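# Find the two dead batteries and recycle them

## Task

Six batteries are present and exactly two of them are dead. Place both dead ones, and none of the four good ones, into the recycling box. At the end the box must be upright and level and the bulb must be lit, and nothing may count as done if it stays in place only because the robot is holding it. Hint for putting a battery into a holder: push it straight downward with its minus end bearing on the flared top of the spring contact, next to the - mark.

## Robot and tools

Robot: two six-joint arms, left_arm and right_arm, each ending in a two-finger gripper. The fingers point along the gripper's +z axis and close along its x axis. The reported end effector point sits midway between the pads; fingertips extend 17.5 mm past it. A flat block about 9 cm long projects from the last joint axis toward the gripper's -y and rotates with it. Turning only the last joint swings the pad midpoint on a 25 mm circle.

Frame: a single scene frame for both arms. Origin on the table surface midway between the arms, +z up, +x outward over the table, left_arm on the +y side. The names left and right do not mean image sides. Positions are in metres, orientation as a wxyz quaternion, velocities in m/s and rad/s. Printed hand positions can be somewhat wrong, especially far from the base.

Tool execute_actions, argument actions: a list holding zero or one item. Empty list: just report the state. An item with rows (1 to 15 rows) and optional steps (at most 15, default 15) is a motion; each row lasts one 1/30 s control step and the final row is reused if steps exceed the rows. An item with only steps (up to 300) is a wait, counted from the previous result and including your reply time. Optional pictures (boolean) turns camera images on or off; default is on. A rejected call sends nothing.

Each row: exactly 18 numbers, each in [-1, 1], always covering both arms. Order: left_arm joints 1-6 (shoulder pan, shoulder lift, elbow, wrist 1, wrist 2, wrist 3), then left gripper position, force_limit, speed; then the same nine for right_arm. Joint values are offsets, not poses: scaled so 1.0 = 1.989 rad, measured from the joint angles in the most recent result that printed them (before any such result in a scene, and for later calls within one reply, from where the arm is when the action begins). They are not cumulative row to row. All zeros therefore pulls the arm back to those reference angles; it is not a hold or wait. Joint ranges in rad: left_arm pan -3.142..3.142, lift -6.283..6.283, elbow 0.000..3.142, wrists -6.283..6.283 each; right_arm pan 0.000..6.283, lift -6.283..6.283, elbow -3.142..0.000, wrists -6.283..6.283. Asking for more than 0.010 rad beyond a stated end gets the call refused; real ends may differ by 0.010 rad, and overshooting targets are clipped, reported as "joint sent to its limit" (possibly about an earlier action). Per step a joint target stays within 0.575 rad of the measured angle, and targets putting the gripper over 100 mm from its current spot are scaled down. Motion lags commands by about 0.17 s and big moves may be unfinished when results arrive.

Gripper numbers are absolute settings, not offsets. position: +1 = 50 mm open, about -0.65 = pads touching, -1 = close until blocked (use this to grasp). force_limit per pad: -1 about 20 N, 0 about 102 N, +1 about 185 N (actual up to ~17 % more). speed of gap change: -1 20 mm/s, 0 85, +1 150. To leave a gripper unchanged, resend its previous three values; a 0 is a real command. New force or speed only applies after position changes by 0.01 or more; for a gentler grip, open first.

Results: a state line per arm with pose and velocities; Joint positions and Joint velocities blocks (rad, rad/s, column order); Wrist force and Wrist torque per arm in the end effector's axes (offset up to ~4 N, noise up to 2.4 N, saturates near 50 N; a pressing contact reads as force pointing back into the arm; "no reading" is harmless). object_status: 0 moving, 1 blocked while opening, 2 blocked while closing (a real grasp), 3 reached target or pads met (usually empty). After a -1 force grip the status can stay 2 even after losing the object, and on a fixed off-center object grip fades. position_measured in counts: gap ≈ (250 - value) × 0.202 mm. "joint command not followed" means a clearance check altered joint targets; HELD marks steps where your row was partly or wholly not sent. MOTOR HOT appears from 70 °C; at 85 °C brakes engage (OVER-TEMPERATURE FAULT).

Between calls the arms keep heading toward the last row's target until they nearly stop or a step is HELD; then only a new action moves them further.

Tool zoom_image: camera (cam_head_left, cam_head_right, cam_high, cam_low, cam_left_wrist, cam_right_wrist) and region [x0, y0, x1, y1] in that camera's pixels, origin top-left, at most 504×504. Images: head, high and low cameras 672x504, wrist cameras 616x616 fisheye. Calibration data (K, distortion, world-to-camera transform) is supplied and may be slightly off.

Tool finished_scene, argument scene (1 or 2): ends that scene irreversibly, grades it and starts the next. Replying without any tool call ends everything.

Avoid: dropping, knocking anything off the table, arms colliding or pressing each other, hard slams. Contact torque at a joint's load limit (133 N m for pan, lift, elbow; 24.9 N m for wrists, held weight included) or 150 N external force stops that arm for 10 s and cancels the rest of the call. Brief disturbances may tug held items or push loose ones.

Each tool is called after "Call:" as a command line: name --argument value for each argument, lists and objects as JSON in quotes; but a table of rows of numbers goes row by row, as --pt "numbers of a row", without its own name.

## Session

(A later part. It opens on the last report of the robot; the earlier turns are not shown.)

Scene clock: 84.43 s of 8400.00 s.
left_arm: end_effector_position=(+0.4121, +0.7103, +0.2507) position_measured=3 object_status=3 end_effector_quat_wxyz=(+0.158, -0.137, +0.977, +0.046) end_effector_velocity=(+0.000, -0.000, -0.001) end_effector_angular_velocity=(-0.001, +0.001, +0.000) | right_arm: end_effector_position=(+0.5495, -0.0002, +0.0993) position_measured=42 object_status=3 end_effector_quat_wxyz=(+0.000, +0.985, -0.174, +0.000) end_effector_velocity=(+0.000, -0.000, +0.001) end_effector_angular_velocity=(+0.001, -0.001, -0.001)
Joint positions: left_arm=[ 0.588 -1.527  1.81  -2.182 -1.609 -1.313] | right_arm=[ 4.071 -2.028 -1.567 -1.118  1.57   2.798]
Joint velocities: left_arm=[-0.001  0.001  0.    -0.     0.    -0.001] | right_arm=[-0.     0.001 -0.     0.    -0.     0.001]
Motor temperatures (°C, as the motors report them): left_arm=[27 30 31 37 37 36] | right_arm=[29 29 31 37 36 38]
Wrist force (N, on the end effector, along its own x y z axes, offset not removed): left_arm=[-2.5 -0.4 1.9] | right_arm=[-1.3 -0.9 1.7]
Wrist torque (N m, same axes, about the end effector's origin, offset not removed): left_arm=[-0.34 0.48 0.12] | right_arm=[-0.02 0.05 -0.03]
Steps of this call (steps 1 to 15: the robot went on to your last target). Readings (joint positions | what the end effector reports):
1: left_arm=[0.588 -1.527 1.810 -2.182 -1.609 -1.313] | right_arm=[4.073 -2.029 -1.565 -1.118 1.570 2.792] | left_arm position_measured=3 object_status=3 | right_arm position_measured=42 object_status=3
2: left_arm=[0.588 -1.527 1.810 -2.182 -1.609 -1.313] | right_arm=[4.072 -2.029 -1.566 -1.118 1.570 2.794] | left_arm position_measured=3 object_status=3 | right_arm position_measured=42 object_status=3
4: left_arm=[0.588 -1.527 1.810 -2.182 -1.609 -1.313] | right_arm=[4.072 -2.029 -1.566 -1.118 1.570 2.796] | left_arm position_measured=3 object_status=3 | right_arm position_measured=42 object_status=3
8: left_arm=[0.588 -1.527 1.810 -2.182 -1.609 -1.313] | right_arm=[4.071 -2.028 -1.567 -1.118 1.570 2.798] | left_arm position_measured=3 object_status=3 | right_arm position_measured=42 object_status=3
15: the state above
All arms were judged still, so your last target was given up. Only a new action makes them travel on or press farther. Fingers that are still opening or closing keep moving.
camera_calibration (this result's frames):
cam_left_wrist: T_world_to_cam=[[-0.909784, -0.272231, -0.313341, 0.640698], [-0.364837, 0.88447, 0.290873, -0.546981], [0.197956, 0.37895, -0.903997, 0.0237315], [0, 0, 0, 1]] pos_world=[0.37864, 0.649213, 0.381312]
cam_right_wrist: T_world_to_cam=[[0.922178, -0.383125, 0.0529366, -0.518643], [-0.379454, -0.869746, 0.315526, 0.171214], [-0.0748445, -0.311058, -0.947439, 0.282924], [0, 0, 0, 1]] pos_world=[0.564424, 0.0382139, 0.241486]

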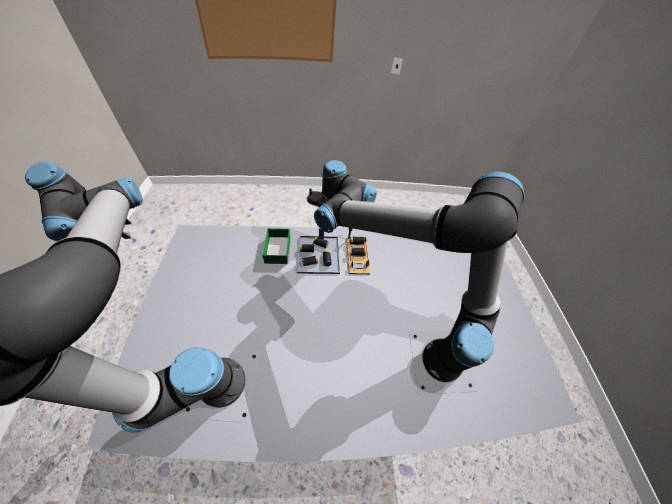

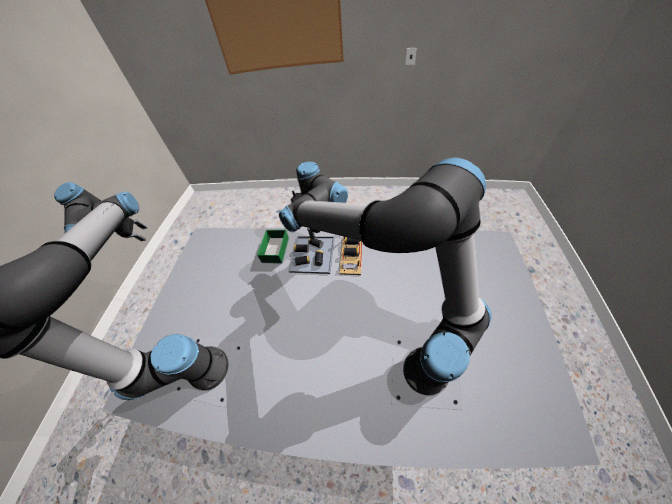

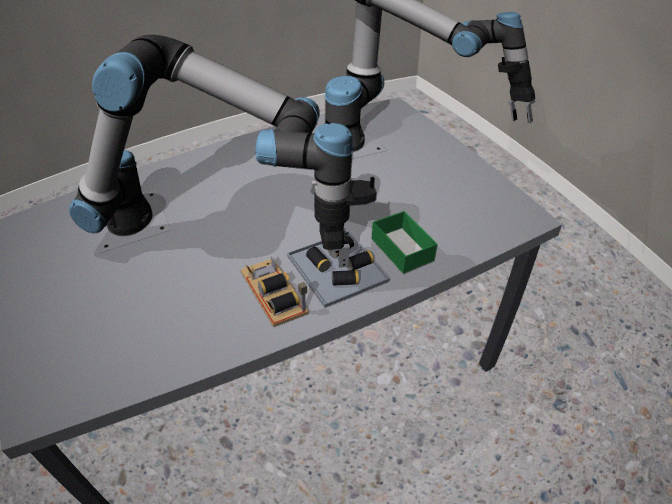

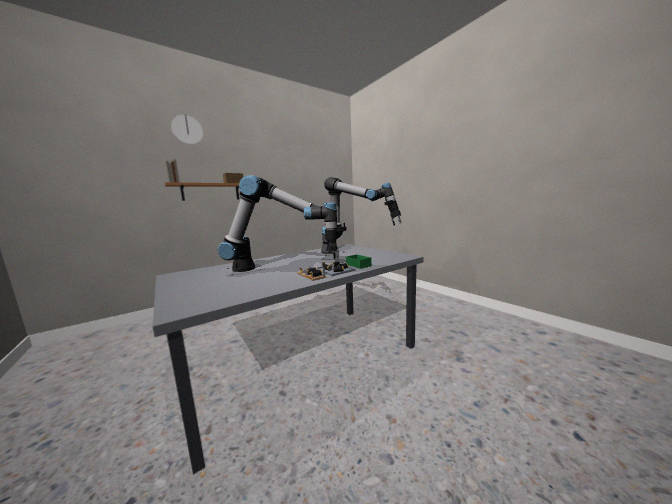

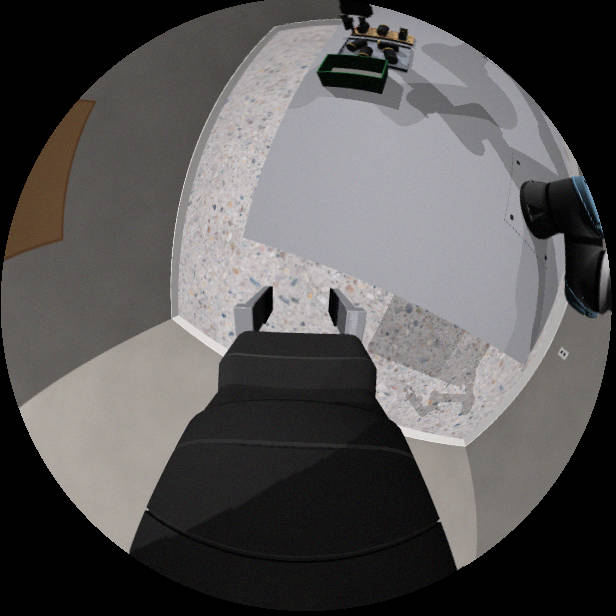

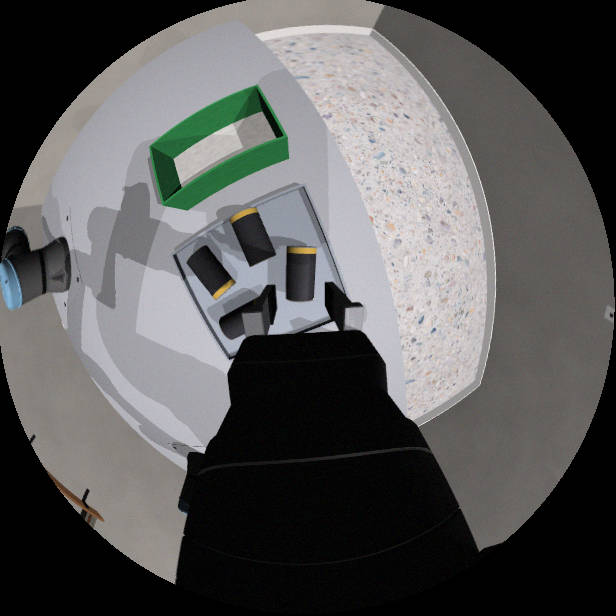

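Call:
execute_actions --actions '[{"rows":[[0,0,0,0,0,0,1,0,0,0.0015,-0.027,-0.0151,0.0424,0,0.0267,0.74,-0.3,-0.3]],"steps":15}]' --pictures false

Call:
execute_actions --actions '[{"steps":10}]'

Call:
zoom_image --camera "cam_right_wrist" --region '[200, 190, 400, 340]'

Scene clock: 92.57 s of 8400.00 s.
left_arm: end_effector_position=(+0.4121, +0.7103, +0.2507) position_measured=3 object_status=3 end_effector_quat_wxyz=(+0.158, -0.137, +0.977, +0.046) end_effector_velocity=(-0.000, +0.000, +0.001) end_effector_angular_velocity=(+0.001, -0.002, -0.001) | right_arm: end_effector_position=(+0.5524, +0.0044, +0.0609) position_measured=42 object_status=3 end_effector_quat_wxyz=(+0.000, +0.980, -0.198, +0.000) end_effector_velocity=(+0.000, +0.001, -0.008) end_effector_angular_velocity=(+0.001, -0.001, -0.010)
Joint positions: left_arm=[ 0.588 -1.527  1.81  -2.182 -1.609 -1.313] | right_arm=[ 4.074 -2.08  -1.596 -1.035  1.57   2.85 ]
Joint velocities: left_arm=[ 0.    -0.001 -0.    -0.001 -0.     0.001] | right_arm=[ 0.001 -0.011 -0.006  0.018  0.     0.011]
Motor temperatures (°C, as the motors report them): left_arm=[27 30 31 37 37 36] | right_arm=[29 29 31 37 36 38]
Wrist force (N, on the end effector, along its own x y z axes, offset not removed): left_arm=[-4.0 -1.4 -0.9] | right_arm=[0.4 1.1 2.2]
Wrist torque (N m, same axes, about the end effector's origin, offset not removed): left_arm=[-0.54 0.78 0.28] | right_arm=[0.32 -0.22 -0.10]
Steps of this call (steps 1 to 90: nothing new was sent; then 4.63 s passed at rest; steps 91 to 105: all 15 steps of this action). Readings (joint positions | what the end effector reports):
91: left_arm=[0.588 -1.527 1.810 -2.182 -1.609 -1.313] | right_arm=[4.071 -2.028 -1.567 -1.117 1.570 2.799] | left_arm position_measured=3 object_status=3 | right_arm position_measured=42 object_status=3
92: left_arm=[0.588 -1.527 1.810 -2.182 -1.609 -1.313] | right_arm=[4.071 -2.032 -1.570 -1.112 1.570 2.803] | left_arm position_measured=3 object_status=3 | right_arm position_measured=42 object_status=3
94: left_arm=[0.588 -1.527 1.810 -2.182 -1.609 -1.313] | right_arm=[4.072 -2.052 -1.581 -1.083 1.570 2.822] | left_arm position_measured=3 object_status=3 | right_arm position_measured=42 object_status=3
98: left_arm=[0.588 -1.527 1.810 -2.182 -1.609 -1.313] | right_arm=[4.074 -2.072 -1.592 -1.049 1.570 2.842] | left_arm position_measured=3 object_status=3 | right_arm position_measured=42 object_status=3
105: the state above

Scene clock: 92.90 s of 8400.00 s.
left_arm: end_effector_position=(+0.4121, +0.7103, +0.2507) position_measured=3 object_status=3 end_effector_quat_wxyz=(+0.158, -0.137, +0.977, +0.046) end_effector_velocity=(-0.000, +0.000, -0.000) end_effector_angular_velocity=(-0.000, +0.000, +0.001) | right_arm: end_effector_position=(+0.5525, +0.0045, +0.0600) position_measured=42 object_status=3 end_effector_quat_wxyz=(+0.000, +0.980, -0.199, +0.000) end_effector_velocity=(-0.000, +0.000, -0.000) end_effector_angular_velocity=(-0.000, +0.000, +0.000)
Joint positions: left_arm=[ 0.588 -1.527  1.81  -2.182 -1.609 -1.313] | right_arm=[ 4.074 -2.082 -1.597 -1.033  1.57   2.851]
Joint velocities: left_arm=[ 0.001  0.     0.001 -0.    -0.    -0.   ] | right_arm=[ 0.001 -0.    -0.     0.     0.     0.   ]
Motor temperatures (°C, as the motors report them): left_arm=[27 30 31 37 37 36] | right_arm=[29 29 31 37 36 38]
Wrist force (N, on the end effector, along its own x y z axes, offset not removed): left_arm=[-2.6 -1.1 -0.6] | right_arm=[0.4 -0.8 3.4]
Wrist torque (N m, same axes, about the end effector's origin, offset not removed): left_arm=[-0.45 0.63 0.11] | right_arm=[0.01 -0.24 -0.08]
Steps of this call (steps 1 to 10: the robot went on to your last target). Readings (joint positions | what the end effector reports):
1: left_arm=[0.588 -1.527 1.810 -2.182 -1.609 -1.313] | right_arm=[4.074 -2.081 -1.597 -1.035 1.570 2.851] | left_arm position_measured=3 object_status=3 | right_arm position_measured=42 object_status=3
2: left_arm=[0.588 -1.527 1.810 -2.182 -1.609 -1.313] | right_arm=[4.074 -2.081 -1.597 -1.035 1.570 2.851] | left_arm position_measured=3 object_status=3 | right_arm position_measured=42 object_status=3
4: left_arm=[0.588 -1.527 1.810 -2.182 -1.609 -1.313] | right_arm=[4.074 -2.081 -1.597 -1.034 1.570 2.851] | left_arm position_measured=3 object_status=3 | right_arm position_measured=42 object_status=3
8: left_arm=[0.588 -1.527 1.810 -2.182 -1.609 -1.313] | right_arm=[4.074 -2.082 -1.597 -1.034 1.570 2.851] | left_arm position_measured=3 object_status=3 | right_arm position_measured=42 object_status=3
10: the state above
camera_calibration (this result's frames):
cam_left_wrist: T_world_to_cam=[[-0.909784, -0.272231, -0.313341, 0.640698], [-0.364837, 0.88447, 0.290874, -0.546981], [0.197956, 0.378951, -0.903997, 0.0237315], [0, 0, 0, 1]] pos_world=[0.37864, 0.649213, 0.381312]
cam_right_wrist: T_world_to_cam=[[0.901836, -0.428801, 0.0531222, -0.506064], [-0.422622, -0.849822, 0.314951, 0.212665], [-0.0899069, -0.306485, -0.94762, 0.255629], [0, 0, 0, 1]] pos_world=[0.569247, 0.042073, 0.202143]

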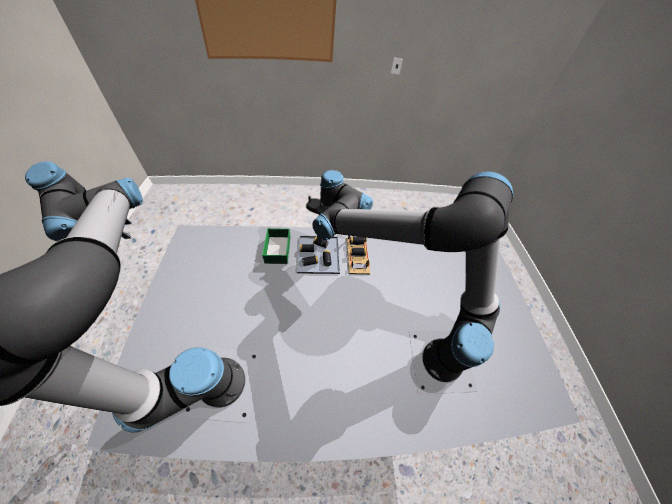

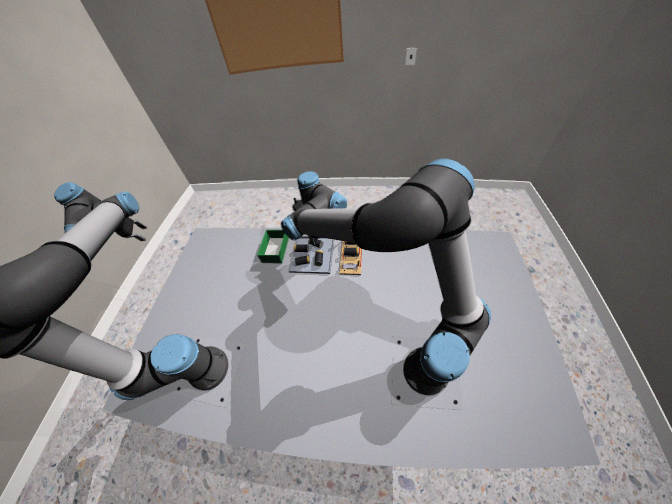

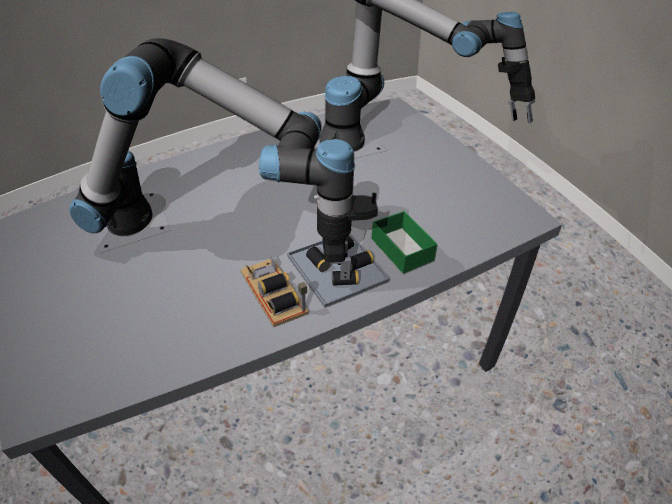

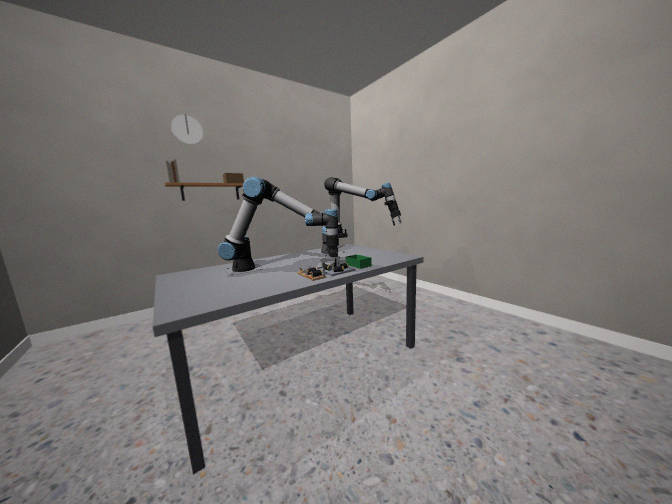

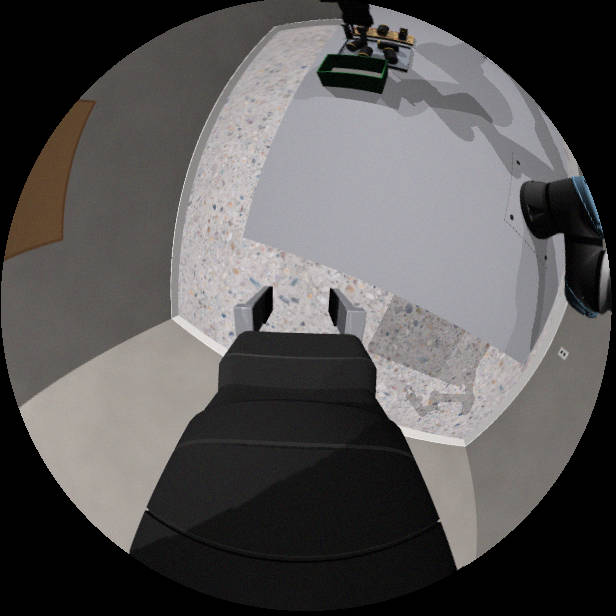

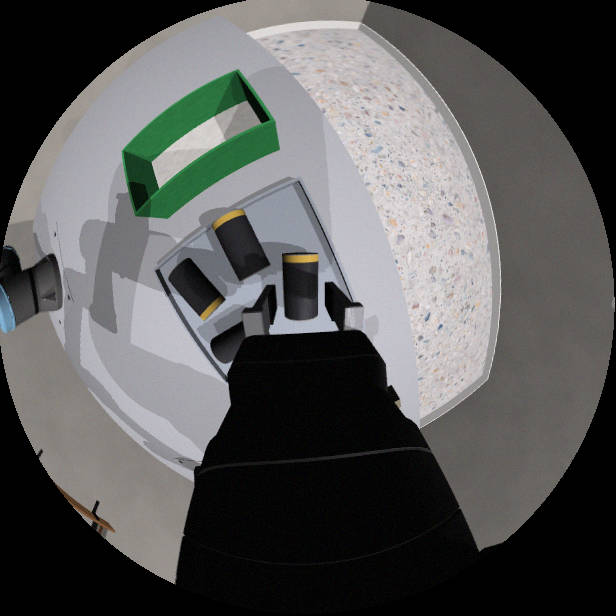

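Region (200, 190, 400, 340) of cam_right_wrist's 616x616 image, scaled by 2.520, with more detail than that image has; it fills the top 378 rows of this view, and the rest is white.

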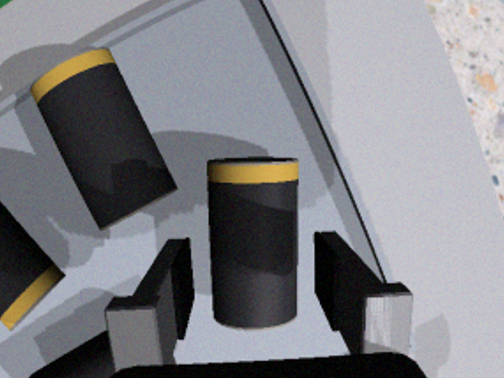

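Call:
execute_actions --actions '[{"rows":[[0,0,0,0,0,0,1,0,0,0,-0.011,-0.008,0.019,0,0,0.74,-0.3,-0.3],[0,0,0,0,0,0,1,0,0,0,-0.011,-0.008,0.019,0,0,0.74,-0.3,-0.3],[0,0,0,0,0,0,1,0,0,0,-0.011,-0.008,0.019,0,0,0.74,-0.3,-0.3],[0,0,0,0,0,0,1,0,0,0,-0.0215,-0.0155,0.0368,0,0,0.74,-0.3,-0.3]],"steps":15}]' --pictures false

Call:
execute_actions --actions '[{"steps":10}]' --pictures false

Call:
execute_actions --actions '[{"rows":[[0,0,0,0,0,0,1,0,0,0,0,0,0,0,0,-1,-0.3,-0.3]],"steps":15}]' --pictures false

Call:
execute_actions --actions '[{"rows":[[0,0,0,0,0,0,1,0,0,0,0.0215,0.0155,-0.0368,0,0,-1,-0.3,-0.3],[0,0,0,0,0,0,1,0,0,0,0.0215,0.0155,-0.0368,0,0,-1,-0.3,-0.3],[0,0,0,0,0,0,1,0,0,0,0.0215,0.0155,-0.0368,0,0,-1,-0.3,-0.3],[0,0,0,0,0,0,1,0,0,0,0.0581,0.0588,-0.1169,0,0,-1,-0.3,-0.3]],"steps":15}]' --pictures false

Call:
execute_actions --actions '[{"steps":12}]' --pictures false

Call:
execute_actions --actions '[{"rows":[[0,0,0,0,0,0,1,0,0,-0.0261,0.2117,-0.268,0.0565,0,-0.2272,-1,-0.3,-0.3]],"steps":15}]' --pictures false

Call:
execute_actions --actions '[{"steps":25}]'

Call:
zoom_image --camera "cam_right_wrist" --region '[200, 190, 400, 340]'

Scene clock: 103.10 s of 8400.00 s.
left_arm: end_effector_position=(+0.4121, +0.7103, +0.2507) position_measured=3 object_status=3 end_effector_quat_wxyz=(+0.158, -0.137, +0.977, +0.046) end_effector_velocity=(+0.000, -0.000, -0.000) end_effector_angular_velocity=(+0.000, +0.000, -0.001) | right_arm: end_effector_position=(+0.5524, +0.0044, +0.0278) position_measured=42 object_status=3 end_effector_quat_wxyz=(+0.000, +0.980, -0.199, +0.000) end_effector_velocity=(-0.001, +0.002, -0.010) end_effector_angular_velocity=(+0.003, -0.002, +0.003)
Joint positions: left_arm=[ 0.588 -1.527  1.81  -2.182 -1.609 -1.313] | right_arm=[ 4.074 -2.123 -1.627 -0.963  1.57   2.852]
Joint velocities: left_arm=[-0.     0.     0.    -0.    -0.     0.001] | right_arm=[ 0.002 -0.013 -0.01   0.027  0.    -0.   ]
Motor temperatures (°C, as the motors report them): left_arm=[27 30 31 37 37 36] | right_arm=[29 29 31 37 36 38]
Wrist force (N, on the end effector, along its own x y z axes, offset not removed): left_arm=[-1.5 2.5 2.8] | right_arm=[-0.9 -0.6 2.3]
Wrist torque (N m, same axes, about the end effector's origin, offset not removed): left_arm=[0.37 0.43 -0.08] | right_arm=[-0.02 -0.04 -0.07]
Steps of this call (steps 1 to 15: the robot went on to your last target; steps 16 to 90: nothing new was sent; then 6.70 s passed at rest; steps 91 to 105: all 15 steps of this action). Readings (joint positions | what the end effector reports):
91: left_arm=[0.588 -1.527 1.810 -2.182 -1.609 -1.313] | right_arm=[4.074 -2.082 -1.597 -1.033 1.570 2.852] | left_arm position_measured=3 object_status=3 | right_arm position_measured=42 object_status=3
92: left_arm=[0.588 -1.527 1.810 -2.182 -1.609 -1.313] | right_arm=[4.074 -2.084 -1.599 -1.029 1.570 2.852] | left_arm position_measured=3 object_status=3 | right_arm position_measured=42 object_status=3
94: left_arm=[0.588 -1.527 1.810 -2.182 -1.609 -1.313] | right_arm=[4.074 -2.092 -1.605 -1.016 1.570 2.852] | left_arm position_measured=3 object_status=3 | right_arm position_measured=42 object_status=3
98: left_arm=[0.588 -1.527 1.810 -2.182 -1.609 -1.313] | right_arm=[4.074 -2.112 -1.619 -0.981 1.570 2.852] | left_arm position_measured=3 object_status=3 | right_arm position_measured=42 object_status=3
105: the state above

Scene clock: 103.43 s of 8400.00 s.
left_arm: end_effector_position=(+0.4121, +0.7103, +0.2507) position_measured=3 object_status=3 end_effector_quat_wxyz=(+0.158, -0.137, +0.977, +0.046) end_effector_velocity=(+0.000, -0.000, -0.000) end_effector_angular_velocity=(-0.000, +0.001, -0.001) | right_arm: end_effector_position=(+0.5524, +0.0044, +0.0266) position_measured=42 object_status=3 end_effector_quat_wxyz=(+0.000, +0.980, -0.199, +0.000) end_effector_velocity=(+0.001, -0.001, -0.001) end_effector_angular_velocity=(-0.000, +0.000, -0.001)
Joint positions: left_arm=[ 0.588 -1.527  1.81  -2.182 -1.609 -1.313] | right_arm=[ 4.074 -2.124 -1.628 -0.96   1.57   2.852]
Joint velocities: left_arm=[-0.     0.001 -0.    -0.    -0.     0.001] | right_arm=[-0.001 -0.001 -0.001  0.001 -0.     0.   ]
Motor temperatures (°C, as the motors report them): left_arm=[27 30 31 37 37 36] | right_arm=[29 29 31 37 36 38]
Wrist force (N, on the end effector, along its own x y z axes, offset not removed): left_arm=[-0.8 -0.6 2.6] | right_arm=[0.4 1.1 2.8]
Wrist torque (N m, same axes, about the end effector's origin, offset not removed): left_arm=[-0.42 0.36 0.09] | right_arm=[0.37 -0.21 -0.15]
Steps of this call (steps 1 to 10: the robot went on to your last target). Readings (joint positions | what the end effector reports):
1: left_arm=[0.588 -1.527 1.810 -2.182 -1.609 -1.313] | right_arm=[4.074 -2.123 -1.627 -0.962 1.570 2.852] | left_arm position_measured=3 object_status=3 | right_arm position_measured=42 object_status=3
2: left_arm=[0.588 -1.527 1.810 -2.182 -1.609 -1.313] | right_arm=[4.074 -2.123 -1.627 -0.962 1.570 2.852] | left_arm position_measured=3 object_status=3 | right_arm position_measured=42 object_status=3
4: left_arm=[0.588 -1.527 1.810 -2.182 -1.609 -1.313] | right_arm=[4.074 -2.124 -1.628 -0.961 1.570 2.852] | left_arm position_measured=3 object_status=3 | right_arm position_measured=42 object_status=3
8: left_arm=[0.588 -1.527 1.810 -2.182 -1.609 -1.313] | right_arm=[4.074 -2.124 -1.628 -0.961 1.570 2.852] | left_arm position_measured=3 object_status=3 | right_arm position_measured=42 object_status=3
10: the state above

Scene clock: 103.93 s of 8400.00 s.
left_arm: end_effector_position=(+0.4121, +0.7103, +0.2507) position_measured=3 object_status=3 end_effector_quat_wxyz=(+0.158, -0.137, +0.977, +0.046) end_effector_velocity=(+0.000, -0.000, -0.000) end_effector_angular_velocity=(+0.000, +0.000, -0.002) | right_arm: end_effector_position=(+0.5524, +0.0044, +0.0265) position_measured=91 object_status=2 end_effector_quat_wxyz=(+0.000, +0.980, -0.199, +0.000) end_effector_velocity=(+0.000, +0.000, +0.000) end_effector_angular_velocity=(+0.002, -0.002, +0.000)
Joint positions: left_arm=[ 0.588 -1.527  1.81  -2.182 -1.609 -1.313] | right_arm=[ 4.074 -2.124 -1.628 -0.96   1.57   2.852]
Joint velocities: left_arm=[-0.001  0.     0.    -0.     0.     0.001] | right_arm=[ 0.    -0.     0.     0.002 -0.    -0.   ]
Motor temperatures (°C, as the motors report them): left_arm=[27 30 31 37 37 36] | right_arm=[29 29 31 37 36 38]
Wrist force (N, on the end effector, along its own x y z axes, offset not removed): left_arm=[-4.6 0.9 5.1] | right_arm=[0.4 -0.2 2.5]
Wrist torque (N m, same axes, about the end effector's origin, offset not removed): left_arm=[0.07 1.05 0.15] | right_arm=[0.02 -0.23 -0.15]
Steps of this call (steps 1 to 15: all 15 steps of this action). Readings (joint positions | what the end effector reports):
1: left_arm=[0.588 -1.527 1.810 -2.182 -1.609 -1.313] | right_arm=[4.074 -2.124 -1.628 -0.960 1.570 2.852] | left_arm position_measured=3 object_status=3 | right_arm position_measured=45 object_status=0
2: left_arm=[0.588 -1.527 1.810 -2.182 -1.609 -1.313] | right_arm=[4.074 -2.124 -1.628 -0.960 1.570 2.852] | left_arm position_measured=3 object_status=3 | right_arm position_measured=56 object_status=0
4: left_arm=[0.588 -1.527 1.810 -2.182 -1.609 -1.313] | right_arm=[4.074 -2.124 -1.628 -0.960 1.570 2.852] | left_arm position_measured=3 object_status=3 | right_arm position_measured=78 object_status=0
8: left_arm=[0.588 -1.527 1.810 -2.182 -1.609 -1.313] | right_arm=[4.074 -2.124 -1.628 -0.960 1.570 2.852] | left_arm position_measured=3 object_status=3 | right_arm position_measured=91 object_status=0
15: the state above

Scene clock: 104.43 s of 8400.00 s.
left_arm: end_effector_position=(+0.4121, +0.7103, +0.2507) position_measured=3 object_status=3 end_effector_quat_wxyz=(+0.158, -0.137, +0.977, +0.046) end_effector_velocity=(+0.000, -0.000, +0.001) end_effector_angular_velocity=(+0.001, -0.001, -0.001) | right_arm: end_effector_position=(+0.5529, +0.0050, +0.1250) position_measured=91 object_status=2 end_effector_quat_wxyz=(-0.000, +0.980, -0.199, +0.001) end_effector_velocity=(-0.004, -0.004, +0.042) end_effector_angular_velocity=(-0.009, +0.007, +0.001)
Joint positions: left_arm=[ 0.588 -1.527  1.81  -2.182 -1.609 -1.313] | right_arm=[ 4.074 -2.014 -1.517 -1.18   1.57   2.852]
Joint velocities: left_arm=[-0.001 -0.001  0.     0.    -0.     0.   ] | right_arm=[ 0.001  0.046  0.05  -0.106 -0.     0.   ]
Motor temperatures (°C, as the motors report them): left_arm=[27 30 31 37 37 36] | right_arm=[29 29 31 37 36 38]
Wrist force (N, on the end effector, along its own x y z axes, offset not removed): left_arm=[-2.3 0.9 1.9] | right_arm=[-0.2 0.1 2.9]
Wrist torque (N m, same axes, about the end effector's origin, offset not removed): left_arm=[-0.09 0.63 -0.01] | right_arm=[0.14 -0.07 -0.09]
Steps of this call (steps 1 to 15: all 15 steps of this action). Readings (joint positions | what the end effector reports):
1: left_arm=[0.588 -1.527 1.810 -2.182 -1.609 -1.313] | right_arm=[4.074 -2.124 -1.628 -0.960 1.570 2.852] | left_arm position_measured=3 object_status=3 | right_arm position_measured=91 object_status=2
2: left_arm=[0.588 -1.527 1.810 -2.182 -1.609 -1.313] | right_arm=[4.074 -2.121 -1.625 -0.966 1.570 2.852] | left_arm position_measured=3 object_status=3 | right_arm position_measured=91 object_status=2
4: left_arm=[0.588 -1.527 1.810 -2.182 -1.609 -1.313] | right_arm=[4.074 -2.105 -1.614 -0.991 1.570 2.852] | left_arm position_measured=3 object_status=3 | right_arm position_measured=91 object_status=2
8: left_arm=[0.588 -1.527 1.810 -2.182 -1.609 -1.313] | right_arm=[4.074 -2.048 -1.555 -1.099 1.570 2.852] | left_arm position_measured=3 object_status=3 | right_arm position_measured=91 object_status=2
15: the state above

Scene clock: 104.83 s of 8400.00 s.
left_arm: end_effector_position=(+0.4121, +0.7103, +0.2507) position_measured=3 object_status=3 end_effector_quat_wxyz=(+0.158, -0.137, +0.977, +0.046) end_effector_velocity=(+0.000, +0.000, -0.001) end_effector_angular_velocity=(-0.002, +0.001, +0.003) | right_arm: end_effector_position=(+0.5524, +0.0044, +0.1298) position_measured=91 object_status=2 end_effector_quat_wxyz=(+0.000, +0.980, -0.199, +0.000) end_effector_velocity=(-0.000, -0.000, +0.002) end_effector_angular_velocity=(-0.001, +0.001, +0.000)
Joint positions: left_arm=[ 0.588 -1.527  1.81  -2.182 -1.609 -1.313] | right_arm=[ 4.074 -2.009 -1.511 -1.192  1.57   2.852]
Joint velocities: left_arm=[ 0.     0.001  0.    -0.     0.    -0.003] | right_arm=[ 0.     0.003  0.002 -0.005 -0.    -0.   ]
Motor temperatures (°C, as the motors report them): left_arm=[27 30 31 37 37 36] | right_arm=[29 29 31 37 36 38]
Wrist force (N, on the end effector, along its own x y z axes, offset not removed): left_arm=[-2.6 -0.5 -0.8] | right_arm=[-0.6 0.9 2.9]
Wrist torque (N m, same axes, about the end effector's origin, offset not removed): left_arm=[-0.35 0.62 0.31] | right_arm=[0.19 -0.07 -0.11]
Steps of this call (steps 1 to 12: the robot went on to your last target). Readings (joint positions | what the end effector reports):
1: left_arm=[0.588 -1.527 1.810 -2.182 -1.609 -1.313] | right_arm=[4.074 -2.013 -1.515 -1.183 1.570 2.852] | left_arm position_measured=3 object_status=3 | right_arm position_measured=91 object_status=2
2: left_arm=[0.588 -1.527 1.810 -2.182 -1.609 -1.313] | right_arm=[4.074 -2.012 -1.514 -1.186 1.570 2.852] | left_arm position_measured=3 object_status=3 | right_arm position_measured=91 object_status=2
4: left_arm=[0.588 -1.527 1.810 -2.182 -1.609 -1.313] | right_arm=[4.074 -2.011 -1.513 -1.189 1.570 2.852] | left_arm position_measured=3 object_status=3 | right_arm position_measured=91 object_status=2
8: left_arm=[0.588 -1.527 1.810 -2.182 -1.609 -1.313] | right_arm=[4.074 -2.009 -1.512 -1.192 1.570 2.852] | left_arm position_measured=3 object_status=3 | right_arm position_measured=91 object_status=2
12: the state above

Scene clock: 105.33 s of 8400.00 s.
left_arm: end_effector_position=(+0.4121, +0.7103, +0.2507) position_measured=3 object_status=3 end_effector_quat_wxyz=(+0.158, -0.137, +0.977, +0.046) end_effector_velocity=(-0.000, +0.000, -0.000) end_effector_angular_velocity=(+0.001, +0.000, -0.002) | right_arm: end_effector_position=(+0.4481, -0.1445, +0.1347) position_measured=91 object_status=2 end_effector_quat_wxyz=(-0.001, +1.000, -0.021, +0.002) end_effector_velocity=(-0.121, -0.148, -0.037) end_effector_angular_velocity=(-0.029, +0.024, +0.344)
Joint positions: left_arm=[ 0.588 -1.527  1.81  -2.182 -1.609 -1.313] | right_arm=[ 4.026 -1.629 -1.989 -1.09   1.57   2.444]
Joint velocities: left_arm=[ 0.001 -0.     0.     0.    -0.     0.003] | right_arm=[-0.035  0.352 -0.469  0.081 -0.    -0.379]
Motor temperatures (°C, as the motors report them): left_arm=[27 30 31 37 37 36] | right_arm=[29 29 31 37 36 38]
Wrist force (N, on the end effector, along its own x y z axes, offset not removed): left_arm=[-0.7 4.1 1.8] | right_arm=[-1.5 3.3 3.4]
Wrist torque (N m, same axes, about the end effector's origin, offset not removed): left_arm=[0.63 0.31 0.28] | right_arm=[0.56 -0.07 -0.10]
Steps of this call (steps 1 to 15: all 15 steps of this action). Readings (joint positions | what the end effector reports):
1: left_arm=[0.588 -1.527 1.810 -2.182 -1.609 -1.313] | right_arm=[4.074 -2.009 -1.511 -1.192 1.570 2.851] | left_arm position_measured=3 object_status=3 | right_arm position_measured=91 object_status=2
2: left_arm=[0.588 -1.527 1.810 -2.182 -1.609 -1.313] | right_arm=[4.071 -2.003 -1.517 -1.188 1.570 2.845] | left_arm position_measured=3 object_status=3 | right_arm position_measured=91 object_status=2
4: left_arm=[0.588 -1.527 1.810 -2.182 -1.609 -1.313] | right_arm=[4.062 -1.947 -1.576 -1.167 1.570 2.788] | left_arm position_measured=3 object_status=3 | right_arm position_measured=91 object_status=2
8: left_arm=[0.588 -1.527 1.810 -2.182 -1.609 -1.313] | right_arm=[4.046 -1.809 -1.753 -1.133 1.570 2.639] | left_arm position_measured=3 object_status=3 | right_arm position_measured=91 object_status=2
15: the state above

Scene clock: 106.17 s of 8400.00 s.
left_arm: end_effector_position=(+0.4121, +0.7103, +0.2507) position_measured=3 object_status=3 end_effector_quat_wxyz=(+0.158, -0.137, +0.977, +0.046) end_effector_velocity=(+0.000, +0.000, -0.000) end_effector_angular_velocity=(-0.001, -0.000, +0.002) | right_arm: end_effector_position=(+0.4339, -0.1618, +0.1301) position_measured=91 object_status=2 end_effector_quat_wxyz=(+0.000, +1.000, -0.000, +0.000) end_effector_velocity=(+0.000, -0.000, -0.000) end_effector_angular_velocity=(-0.000, -0.000, -0.001)
Joint positions: left_arm=[ 0.588 -1.527  1.81  -2.182 -1.609 -1.313] | right_arm=[ 4.022 -1.588 -2.044 -1.08   1.57   2.4  ]
Joint velocities: left_arm=[ 0.     0.    -0.    -0.     0.    -0.002] | right_arm=[-0.001  0.    -0.     0.    -0.    -0.   ]
Motor temperatures (°C, as the motors report them): left_arm=[27 30 31 37 37 36] | right_arm=[29 29 31 37 36 38]
Wrist force (N, on the end effector, along its own x y z axes, offset not removed): left_arm=[-1.1 -0.2 -0.3] | right_arm=[0.7 0.1 4.1]
Wrist torque (N m, same axes, about the end effector's origin, offset not removed): left_arm=[-0.23 0.36 -0.02] | right_arm=[0.11 -0.33 -0.21]
Steps of this call (steps 1 to 25: the robot went on to your last target). Readings (joint positions | what the end effector reports):
1: left_arm=[0.588 -1.527 1.810 -2.182 -1.609 -1.313] | right_arm=[4.025 -1.619 -2.003 -1.087 1.570 2.433] | left_arm position_measured=3 object_status=3 | right_arm position_measured=91 object_status=2
2: left_arm=[0.588 -1.527 1.810 -2.182 -1.609 -1.313] | right_arm=[4.025 -1.611 -2.013 -1.085 1.570 2.425] | left_arm position_measured=3 object_status=3 | right_arm position_measured=91 object_status=2
4: left_arm=[0.588 -1.527 1.810 -2.182 -1.609 -1.313] | right_arm=[4.024 -1.601 -2.027 -1.083 1.570 2.414] | left_arm position_measured=3 object_status=3 | right_arm position_measured=91 object_status=2
8: left_arm=[0.588 -1.527 1.810 -2.182 -1.609 -1.313] | right_arm=[4.023 -1.592 -2.039 -1.081 1.570 2.404] | left_arm position_measured=3 object_status=3 | right_arm position_measured=91 object_status=2
25: the state above
camera_calibration (this result's frames):
cam_left_wrist: T_world_to_cam=[[-0.909784, -0.272231, -0.313341, 0.640698], [-0.364837, 0.88447, 0.290873, -0.546981], [0.197956, 0.378951, -0.903997, 0.0237314], [0, 0, 0, 1]] pos_world=[0.37864, 0.649213, 0.381312]
cam_right_wrist: T_world_to_cam=[[0.997624, -0.0439154, 0.0530805, -0.453455], [-0.0584686, -0.947213, 0.315227, -0.174618], [0.0364352, -0.317582, -0.947531, 0.203846], [0, 0, 0, 1]] pos_world=[0.434741, -0.120577, 0.272265]

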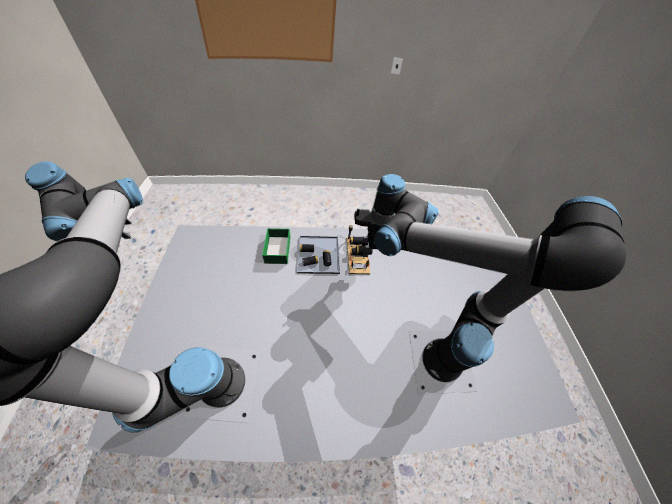

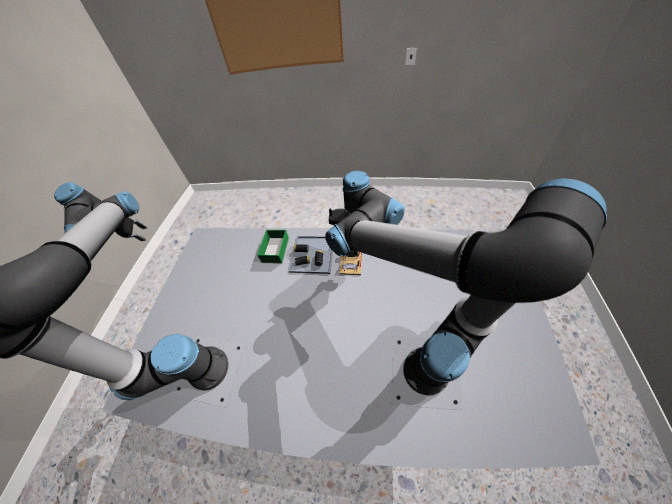

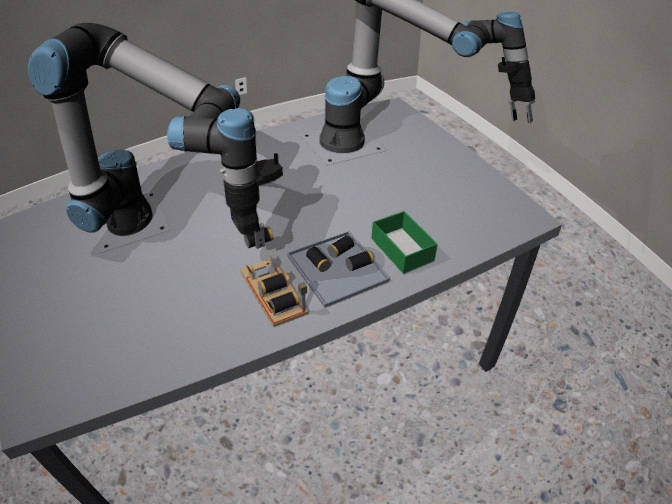

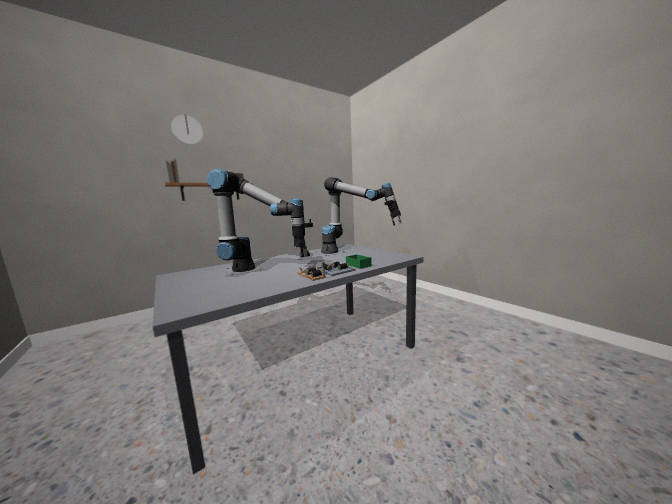

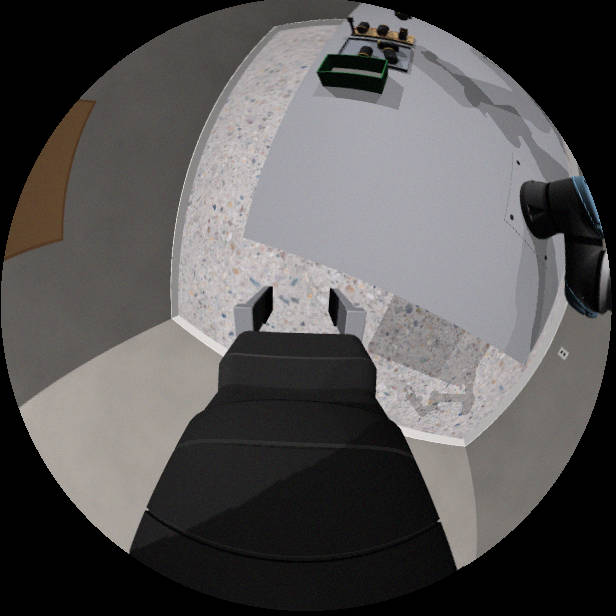

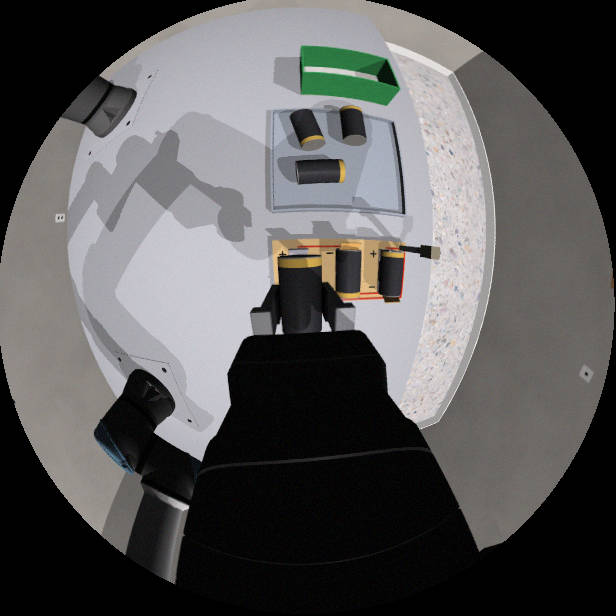

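Region (200, 190, 400, 340) of cam_right_wrist's 616x616 image, scaled by 2.520, with more detail than that image has; it fills the top 378 rows of this view, and the rest is white.

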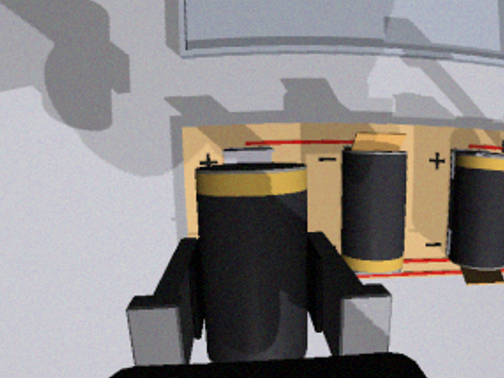

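Call:
execute_actions --actions '[{"rows":[[0,0,0,0,0,0,1,0,0,-0.0026,-0.0437,-0.0452,0.0887,0,-0.003,-1,-0.3,-0.3]],"steps":15}]' --pictures false

Call:
execute_actions --actions '[{"steps":12}]' --pictures false

Call:
execute_actions --actions '[{"rows":[[0,0,0,0,0,0,1,0,0,0,-0.0022,-0.0014,0.0036,0,0,-1,-0.3,-0.3],[0,0,0,0,0,0,1,0,0,0,-0.0044,-0.0028,0.0071,0,0,-1,-0.3,-0.3],[0,0,0,0,0,0,1,0,0,0,-0.0065,-0.0041,0.0107,0,0,-1,-0.3,-0.3],[0,0,0,0,0,0,1,0,0,0,-0.0087,-0.0055,0.0142,0,0,-1,-0.3,-0.3],[0,0,0,0,0,0,1,0,0,0,-0.0109,-0.0069,0.0178,0,0,-1,-0.3,-0.3],[0,0,0,0,0,0,1,0,0,0,-0.0131,-0.0082,0.0213,0,0,-1,-0.3,-0.3],[0,0,0,0,0,0,1,0,0,0,-0.0153,-0.0096,0.0249,0,0,-1,-0.3,-0.3],[0,0,0,0,0,0,1,0,0,0,-0.0174,-0.011,0.0284,0,0,-1,-0.3,-0.3],[0,0,0,0,0,0,1,0,0,0,-0.0196,-0.0124,0.032,0,0,-1,-0.3,-0.3],[0,0,0,0,0,0,1,0,0,0,-0.0218,-0.0137,0.0355,0,0,-1,-0.3,-0.3],[0,0,0,0,0,0,1,0,0,0,-0.024,-0.0151,0.0391,0,0,-1,-0.3,-0.3],[0,0,0,0,0,0,1,0,0,0,-0.0262,-0.0165,0.0426,0,0,-1,-0.3,-0.3],[0,0,0,0,0,0,1,0,0,0,-0.0283,-0.0179,0.0462,0,0,-1,-0.3,-0.3],[0,0,0,0,0,0,1,0,0,0,-0.0305,-0.0192,0.0497,0,0,-1,-0.3,-0.3],[0,0,0,0,0,0,1,0,0,0,-0.0327,-0.0206,0.0533,0,0,-1,-0.3,-0.3]],"steps":15}]' --pictures false

Call:
execute_actions --actions '[{"steps":15}]' --pictures false

Scene clock: 117.40 s of 8400.00 s.
left_arm: end_effector_position=(+0.4121, +0.7103, +0.2507) position_measured=3 object_status=3 end_effector_quat_wxyz=(+0.158, -0.137, +0.977, +0.046) end_effector_velocity=(-0.000, +0.000, -0.000) end_effector_angular_velocity=(-0.000, +0.000, +0.001) | right_arm: end_effector_position=(+0.4343, -0.1647, +0.0713) position_measured=91 object_status=2 end_effector_quat_wxyz=(+0.001, +1.000, -0.000, -0.000) end_effector_velocity=(-0.001, +0.000, -0.012) end_effector_angular_velocity=(+0.003, -0.003, +0.003)
Joint positions: left_arm=[ 0.588 -1.527  1.81  -2.182 -1.609 -1.313] | right_arm=[ 4.017 -1.673 -2.132 -0.909  1.57   2.394]
Joint velocities: left_arm=[ 0.     0.001  0.    -0.     0.    -0.   ] | right_arm=[ 0.001 -0.019 -0.02   0.042 -0.    -0.001]
Motor temperatures (°C, as the motors report them): left_arm=[27 30 31 37 37 36] | right_arm=[29 29 31 37 36 38]
Wrist force (N, on the end effector, along its own x y z axes, offset not removed): left_arm=[-2.2 -0.7 -0.6] | right_arm=[0.8 -0.9 3.3]
Wrist torque (N m, same axes, about the end effector's origin, offset not removed): left_arm=[-0.32 0.43 0.40] | right_arm=[0.04 -0.27 -0.12]
Steps of this call (steps 1 to 15: the robot went on to your last target; steps 16 to 90: nothing new was sent; then 7.73 s passed at rest; steps 91 to 105: all 15 steps of this action). Readings (joint positions | what the end effector reports):
91: left_arm=[0.588 -1.527 1.810 -2.182 -1.609 -1.313] | right_arm=[4.022 -1.588 -2.044 -1.080 1.570 2.400] | left_arm position_measured=3 object_status=3 | right_arm position_measured=91 object_status=2
92: left_arm=[0.588 -1.527 1.810 -2.182 -1.609 -1.313] | right_arm=[4.021 -1.593 -2.049 -1.074 1.570 2.399] | left_arm position_measured=3 object_status=3 | right_arm position_measured=91 object_status=2
94: left_arm=[0.588 -1.527 1.810 -2.182 -1.609 -1.313] | right_arm=[4.020 -1.623 -2.080 -1.024 1.570 2.397] | left_arm position_measured=3 object_status=3 | right_arm position_measured=91 object_status=2
98: left_arm=[0.588 -1.527 1.810 -2.182 -1.609 -1.313] | right_arm=[4.018 -1.658 -2.117 -0.942 1.570 2.395] | left_arm position_measured=3 object_status=3 | right_arm position_measured=91 object_status=2
105: the state above

Scene clock: 117.80 s of 8400.00 s.
left_arm: end_effector_position=(+0.4121, +0.7103, +0.2507) position_measured=3 object_status=3 end_effector_quat_wxyz=(+0.158, -0.137, +0.977, +0.046) end_effector_velocity=(+0.000, -0.001, -0.000) end_effector_angular_velocity=(-0.000, +0.000, -0.001) | right_arm: end_effector_position=(+0.4344, -0.1647, +0.0699) position_measured=91 object_status=2 end_effector_quat_wxyz=(+0.000, +1.000, -0.000, +0.000) end_effector_velocity=(-0.000, -0.001, -0.001) end_effector_angular_velocity=(-0.002, +0.002, -0.000)
Joint positions: left_arm=[ 0.588 -1.527  1.81  -2.182 -1.609 -1.313] | right_arm=[ 4.017 -1.675 -2.134 -0.904  1.57   2.394]
Joint velocities: left_arm=[-0.001 -0.     0.    -0.     0.     0.   ] | right_arm=[-0.001 -0.002 -0.001  0.     0.    -0.   ]
Motor temperatures (°C, as the motors report them): left_arm=[27 30 31 37 37 36] | right_arm=[29 29 31 37 36 38]
Wrist force (N, on the end effector, along its own x y z axes, offset not removed): left_arm=[-1.3 -3.6 0.1] | right_arm=[-0.7 0.2 3.3]
Wrist torque (N m, same axes, about the end effector's origin, offset not removed): left_arm=[-0.79 0.41 0.19] | right_arm=[0.19 -0.07 -0.08]
Steps of this call (steps 1 to 12: the robot went on to your last target). Readings (joint positions | what the end effector reports):
1: left_arm=[0.588 -1.527 1.810 -2.182 -1.609 -1.313] | right_arm=[4.017 -1.673 -2.132 -0.908 1.570 2.394] | left_arm position_measured=3 object_status=3 | right_arm position_measured=91 object_status=2
2: left_arm=[0.588 -1.527 1.810 -2.182 -1.609 -1.313] | right_arm=[4.017 -1.674 -2.133 -0.907 1.570 2.394] | left_arm position_measured=3 object_status=3 | right_arm position_measured=91 object_status=2
4: left_arm=[0.588 -1.527 1.810 -2.182 -1.609 -1.313] | right_arm=[4.017 -1.674 -2.133 -0.905 1.570 2.394] | left_arm position_measured=3 object_status=3 | right_arm position_measured=91 object_status=2
8: left_arm=[0.588 -1.527 1.810 -2.182 -1.609 -1.313] | right_arm=[4.017 -1.675 -2.134 -0.904 1.570 2.394] | left_arm position_measured=3 object_status=3 | right_arm position_measured=91 object_status=2
12: the state above

Scene clock: 118.30 s of 8400.00 s.
left_arm: end_effector_position=(+0.4121, +0.7103, +0.2507) position_measured=3 object_status=3 end_effector_quat_wxyz=(+0.158, -0.137, +0.977, +0.046) end_effector_velocity=(+0.000, -0.000, -0.001) end_effector_angular_velocity=(-0.001, +0.001, -0.001) | right_arm: end_effector_position=(+0.4346, -0.1645, +0.0454) position_measured=91 object_status=2 end_effector_quat_wxyz=(+0.000, +1.000, -0.000, +0.000) end_effector_velocity=(-0.001, -0.001, -0.067) end_effector_angular_velocity=(+0.000, +0.001, -0.000)
Joint positions: left_arm=[ 0.588 -1.527  1.81  -2.182 -1.609 -1.313] | right_arm=[ 4.017 -1.72  -2.162 -0.83   1.57   2.394]
Joint velocities: left_arm=[-0.001  0.001 -0.     0.    -0.     0.   ] | right_arm=[ 0.    -0.126 -0.079  0.205  0.001  0.   ]
Motor temperatures (°C, as the motors report them): left_arm=[27 30 31 37 37 36] | right_arm=[29 29 31 37 36 38]
Wrist force (N, on the end effector, along its own x y z axes, offset not removed): left_arm=[-2.6 -3.1 -0.4] | right_arm=[1.0 -2.3 1.5]
Wrist torque (N m, same axes, about the end effector's origin, offset not removed): left_arm=[-0.62 0.64 0.22] | right_arm=[-0.02 -0.33 -0.25]
Steps of this call (steps 1 to 15: all 15 steps of this action). Readings (joint positions | what the end effector reports):
1: left_arm=[0.588 -1.527 1.810 -2.182 -1.609 -1.313] | right_arm=[4.017 -1.675 -2.134 -0.904 1.570 2.394] | left_arm position_measured=3 object_status=3 | right_arm position_measured=91 object_status=2
2: left_arm=[0.588 -1.527 1.810 -2.182 -1.609 -1.313] | right_arm=[4.017 -1.675 -2.134 -0.903 1.570 2.394] | left_arm position_measured=3 object_status=3 | right_arm position_measured=91 object_status=2
4: left_arm=[0.588 -1.527 1.810 -2.182 -1.609 -1.313] | right_arm=[4.017 -1.679 -2.136 -0.897 1.570 2.394] | left_arm position_measured=3 object_status=3 | right_arm position_measured=91 object_status=2
8: left_arm=[0.588 -1.527 1.810 -2.182 -1.609 -1.313] | right_arm=[4.017 -1.692 -2.144 -0.877 1.570 2.394] | left_arm position_measured=3 object_status=3 | right_arm position_measured=91 object_status=2
15: the state above

Scene clock: 118.80 s of 8400.00 s.
left_arm: end_effector_position=(+0.4121, +0.7103, +0.2507) position_measured=3 object_status=3 end_effector_quat_wxyz=(+0.158, -0.137, +0.977, +0.046) end_effector_velocity=(+0.000, -0.000, -0.000) end_effector_angular_velocity=(-0.000, +0.001, -0.001) | right_arm: end_effector_position=(+0.4344, -0.1647, +0.0351) position_measured=91 object_status=2 end_effector_quat_wxyz=(+0.000, +1.000, -0.000, +0.000) end_effector_velocity=(-0.000, +0.000, -0.001) end_effector_angular_velocity=(-0.000, +0.000, +0.001)
Joint positions: left_arm=[ 0.588 -1.527  1.81  -2.182 -1.609 -1.313] | right_arm=[ 4.017 -1.74  -2.175 -0.798  1.57   2.394]
Joint velocities: left_arm=[-0.001  0.001 -0.     0.    -0.     0.001] | right_arm=[ 0.001 -0.003 -0.002  0.004 -0.    -0.   ]
Motor temperatures (°C, as the motors report them): left_arm=[27 30 31 37 37 36] | right_arm=[29 29 31 37 36 38]
Wrist force (N, on the end effector, along its own x y z axes, offset not removed): left_arm=[-0.2 -1.9 0.0] | right_arm=[0.3 -1.3 1.0]
Wrist torque (N m, same axes, about the end effector's origin, offset not removed): left_arm=[-0.54 0.20 0.24] | right_arm=[0.08 -0.18 -0.13]
Steps of this call (steps 1 to 15: the robot went on to your last target). Readings (joint positions | what the end effector reports):
1: left_arm=[0.588 -1.527 1.810 -2.182 -1.609 -1.313] | right_arm=[4.017 -1.724 -2.165 -0.824 1.570 2.394] | left_arm position_measured=3 object_status=3 | right_arm position_measured=91 object_status=2
2: left_arm=[0.588 -1.527 1.810 -2.182 -1.609 -1.313] | right_arm=[4.017 -1.728 -2.167 -0.817 1.570 2.394] | left_arm position_measured=3 object_status=3 | right_arm position_measured=91 object_status=2
4: left_arm=[0.588 -1.527 1.810 -2.182 -1.609 -1.313] | right_arm=[4.017 -1.733 -2.171 -0.809 1.570 2.394] | left_arm position_measured=3 object_status=3 | right_arm position_measured=91 object_status=2
8: left_arm=[0.588 -1.527 1.810 -2.182 -1.609 -1.313] | right_arm=[4.017 -1.738 -2.173 -0.801 1.570 2.394] | left_arm position_measured=3 object_status=3 | right_arm position_measured=91 object_status=2
15: the state above


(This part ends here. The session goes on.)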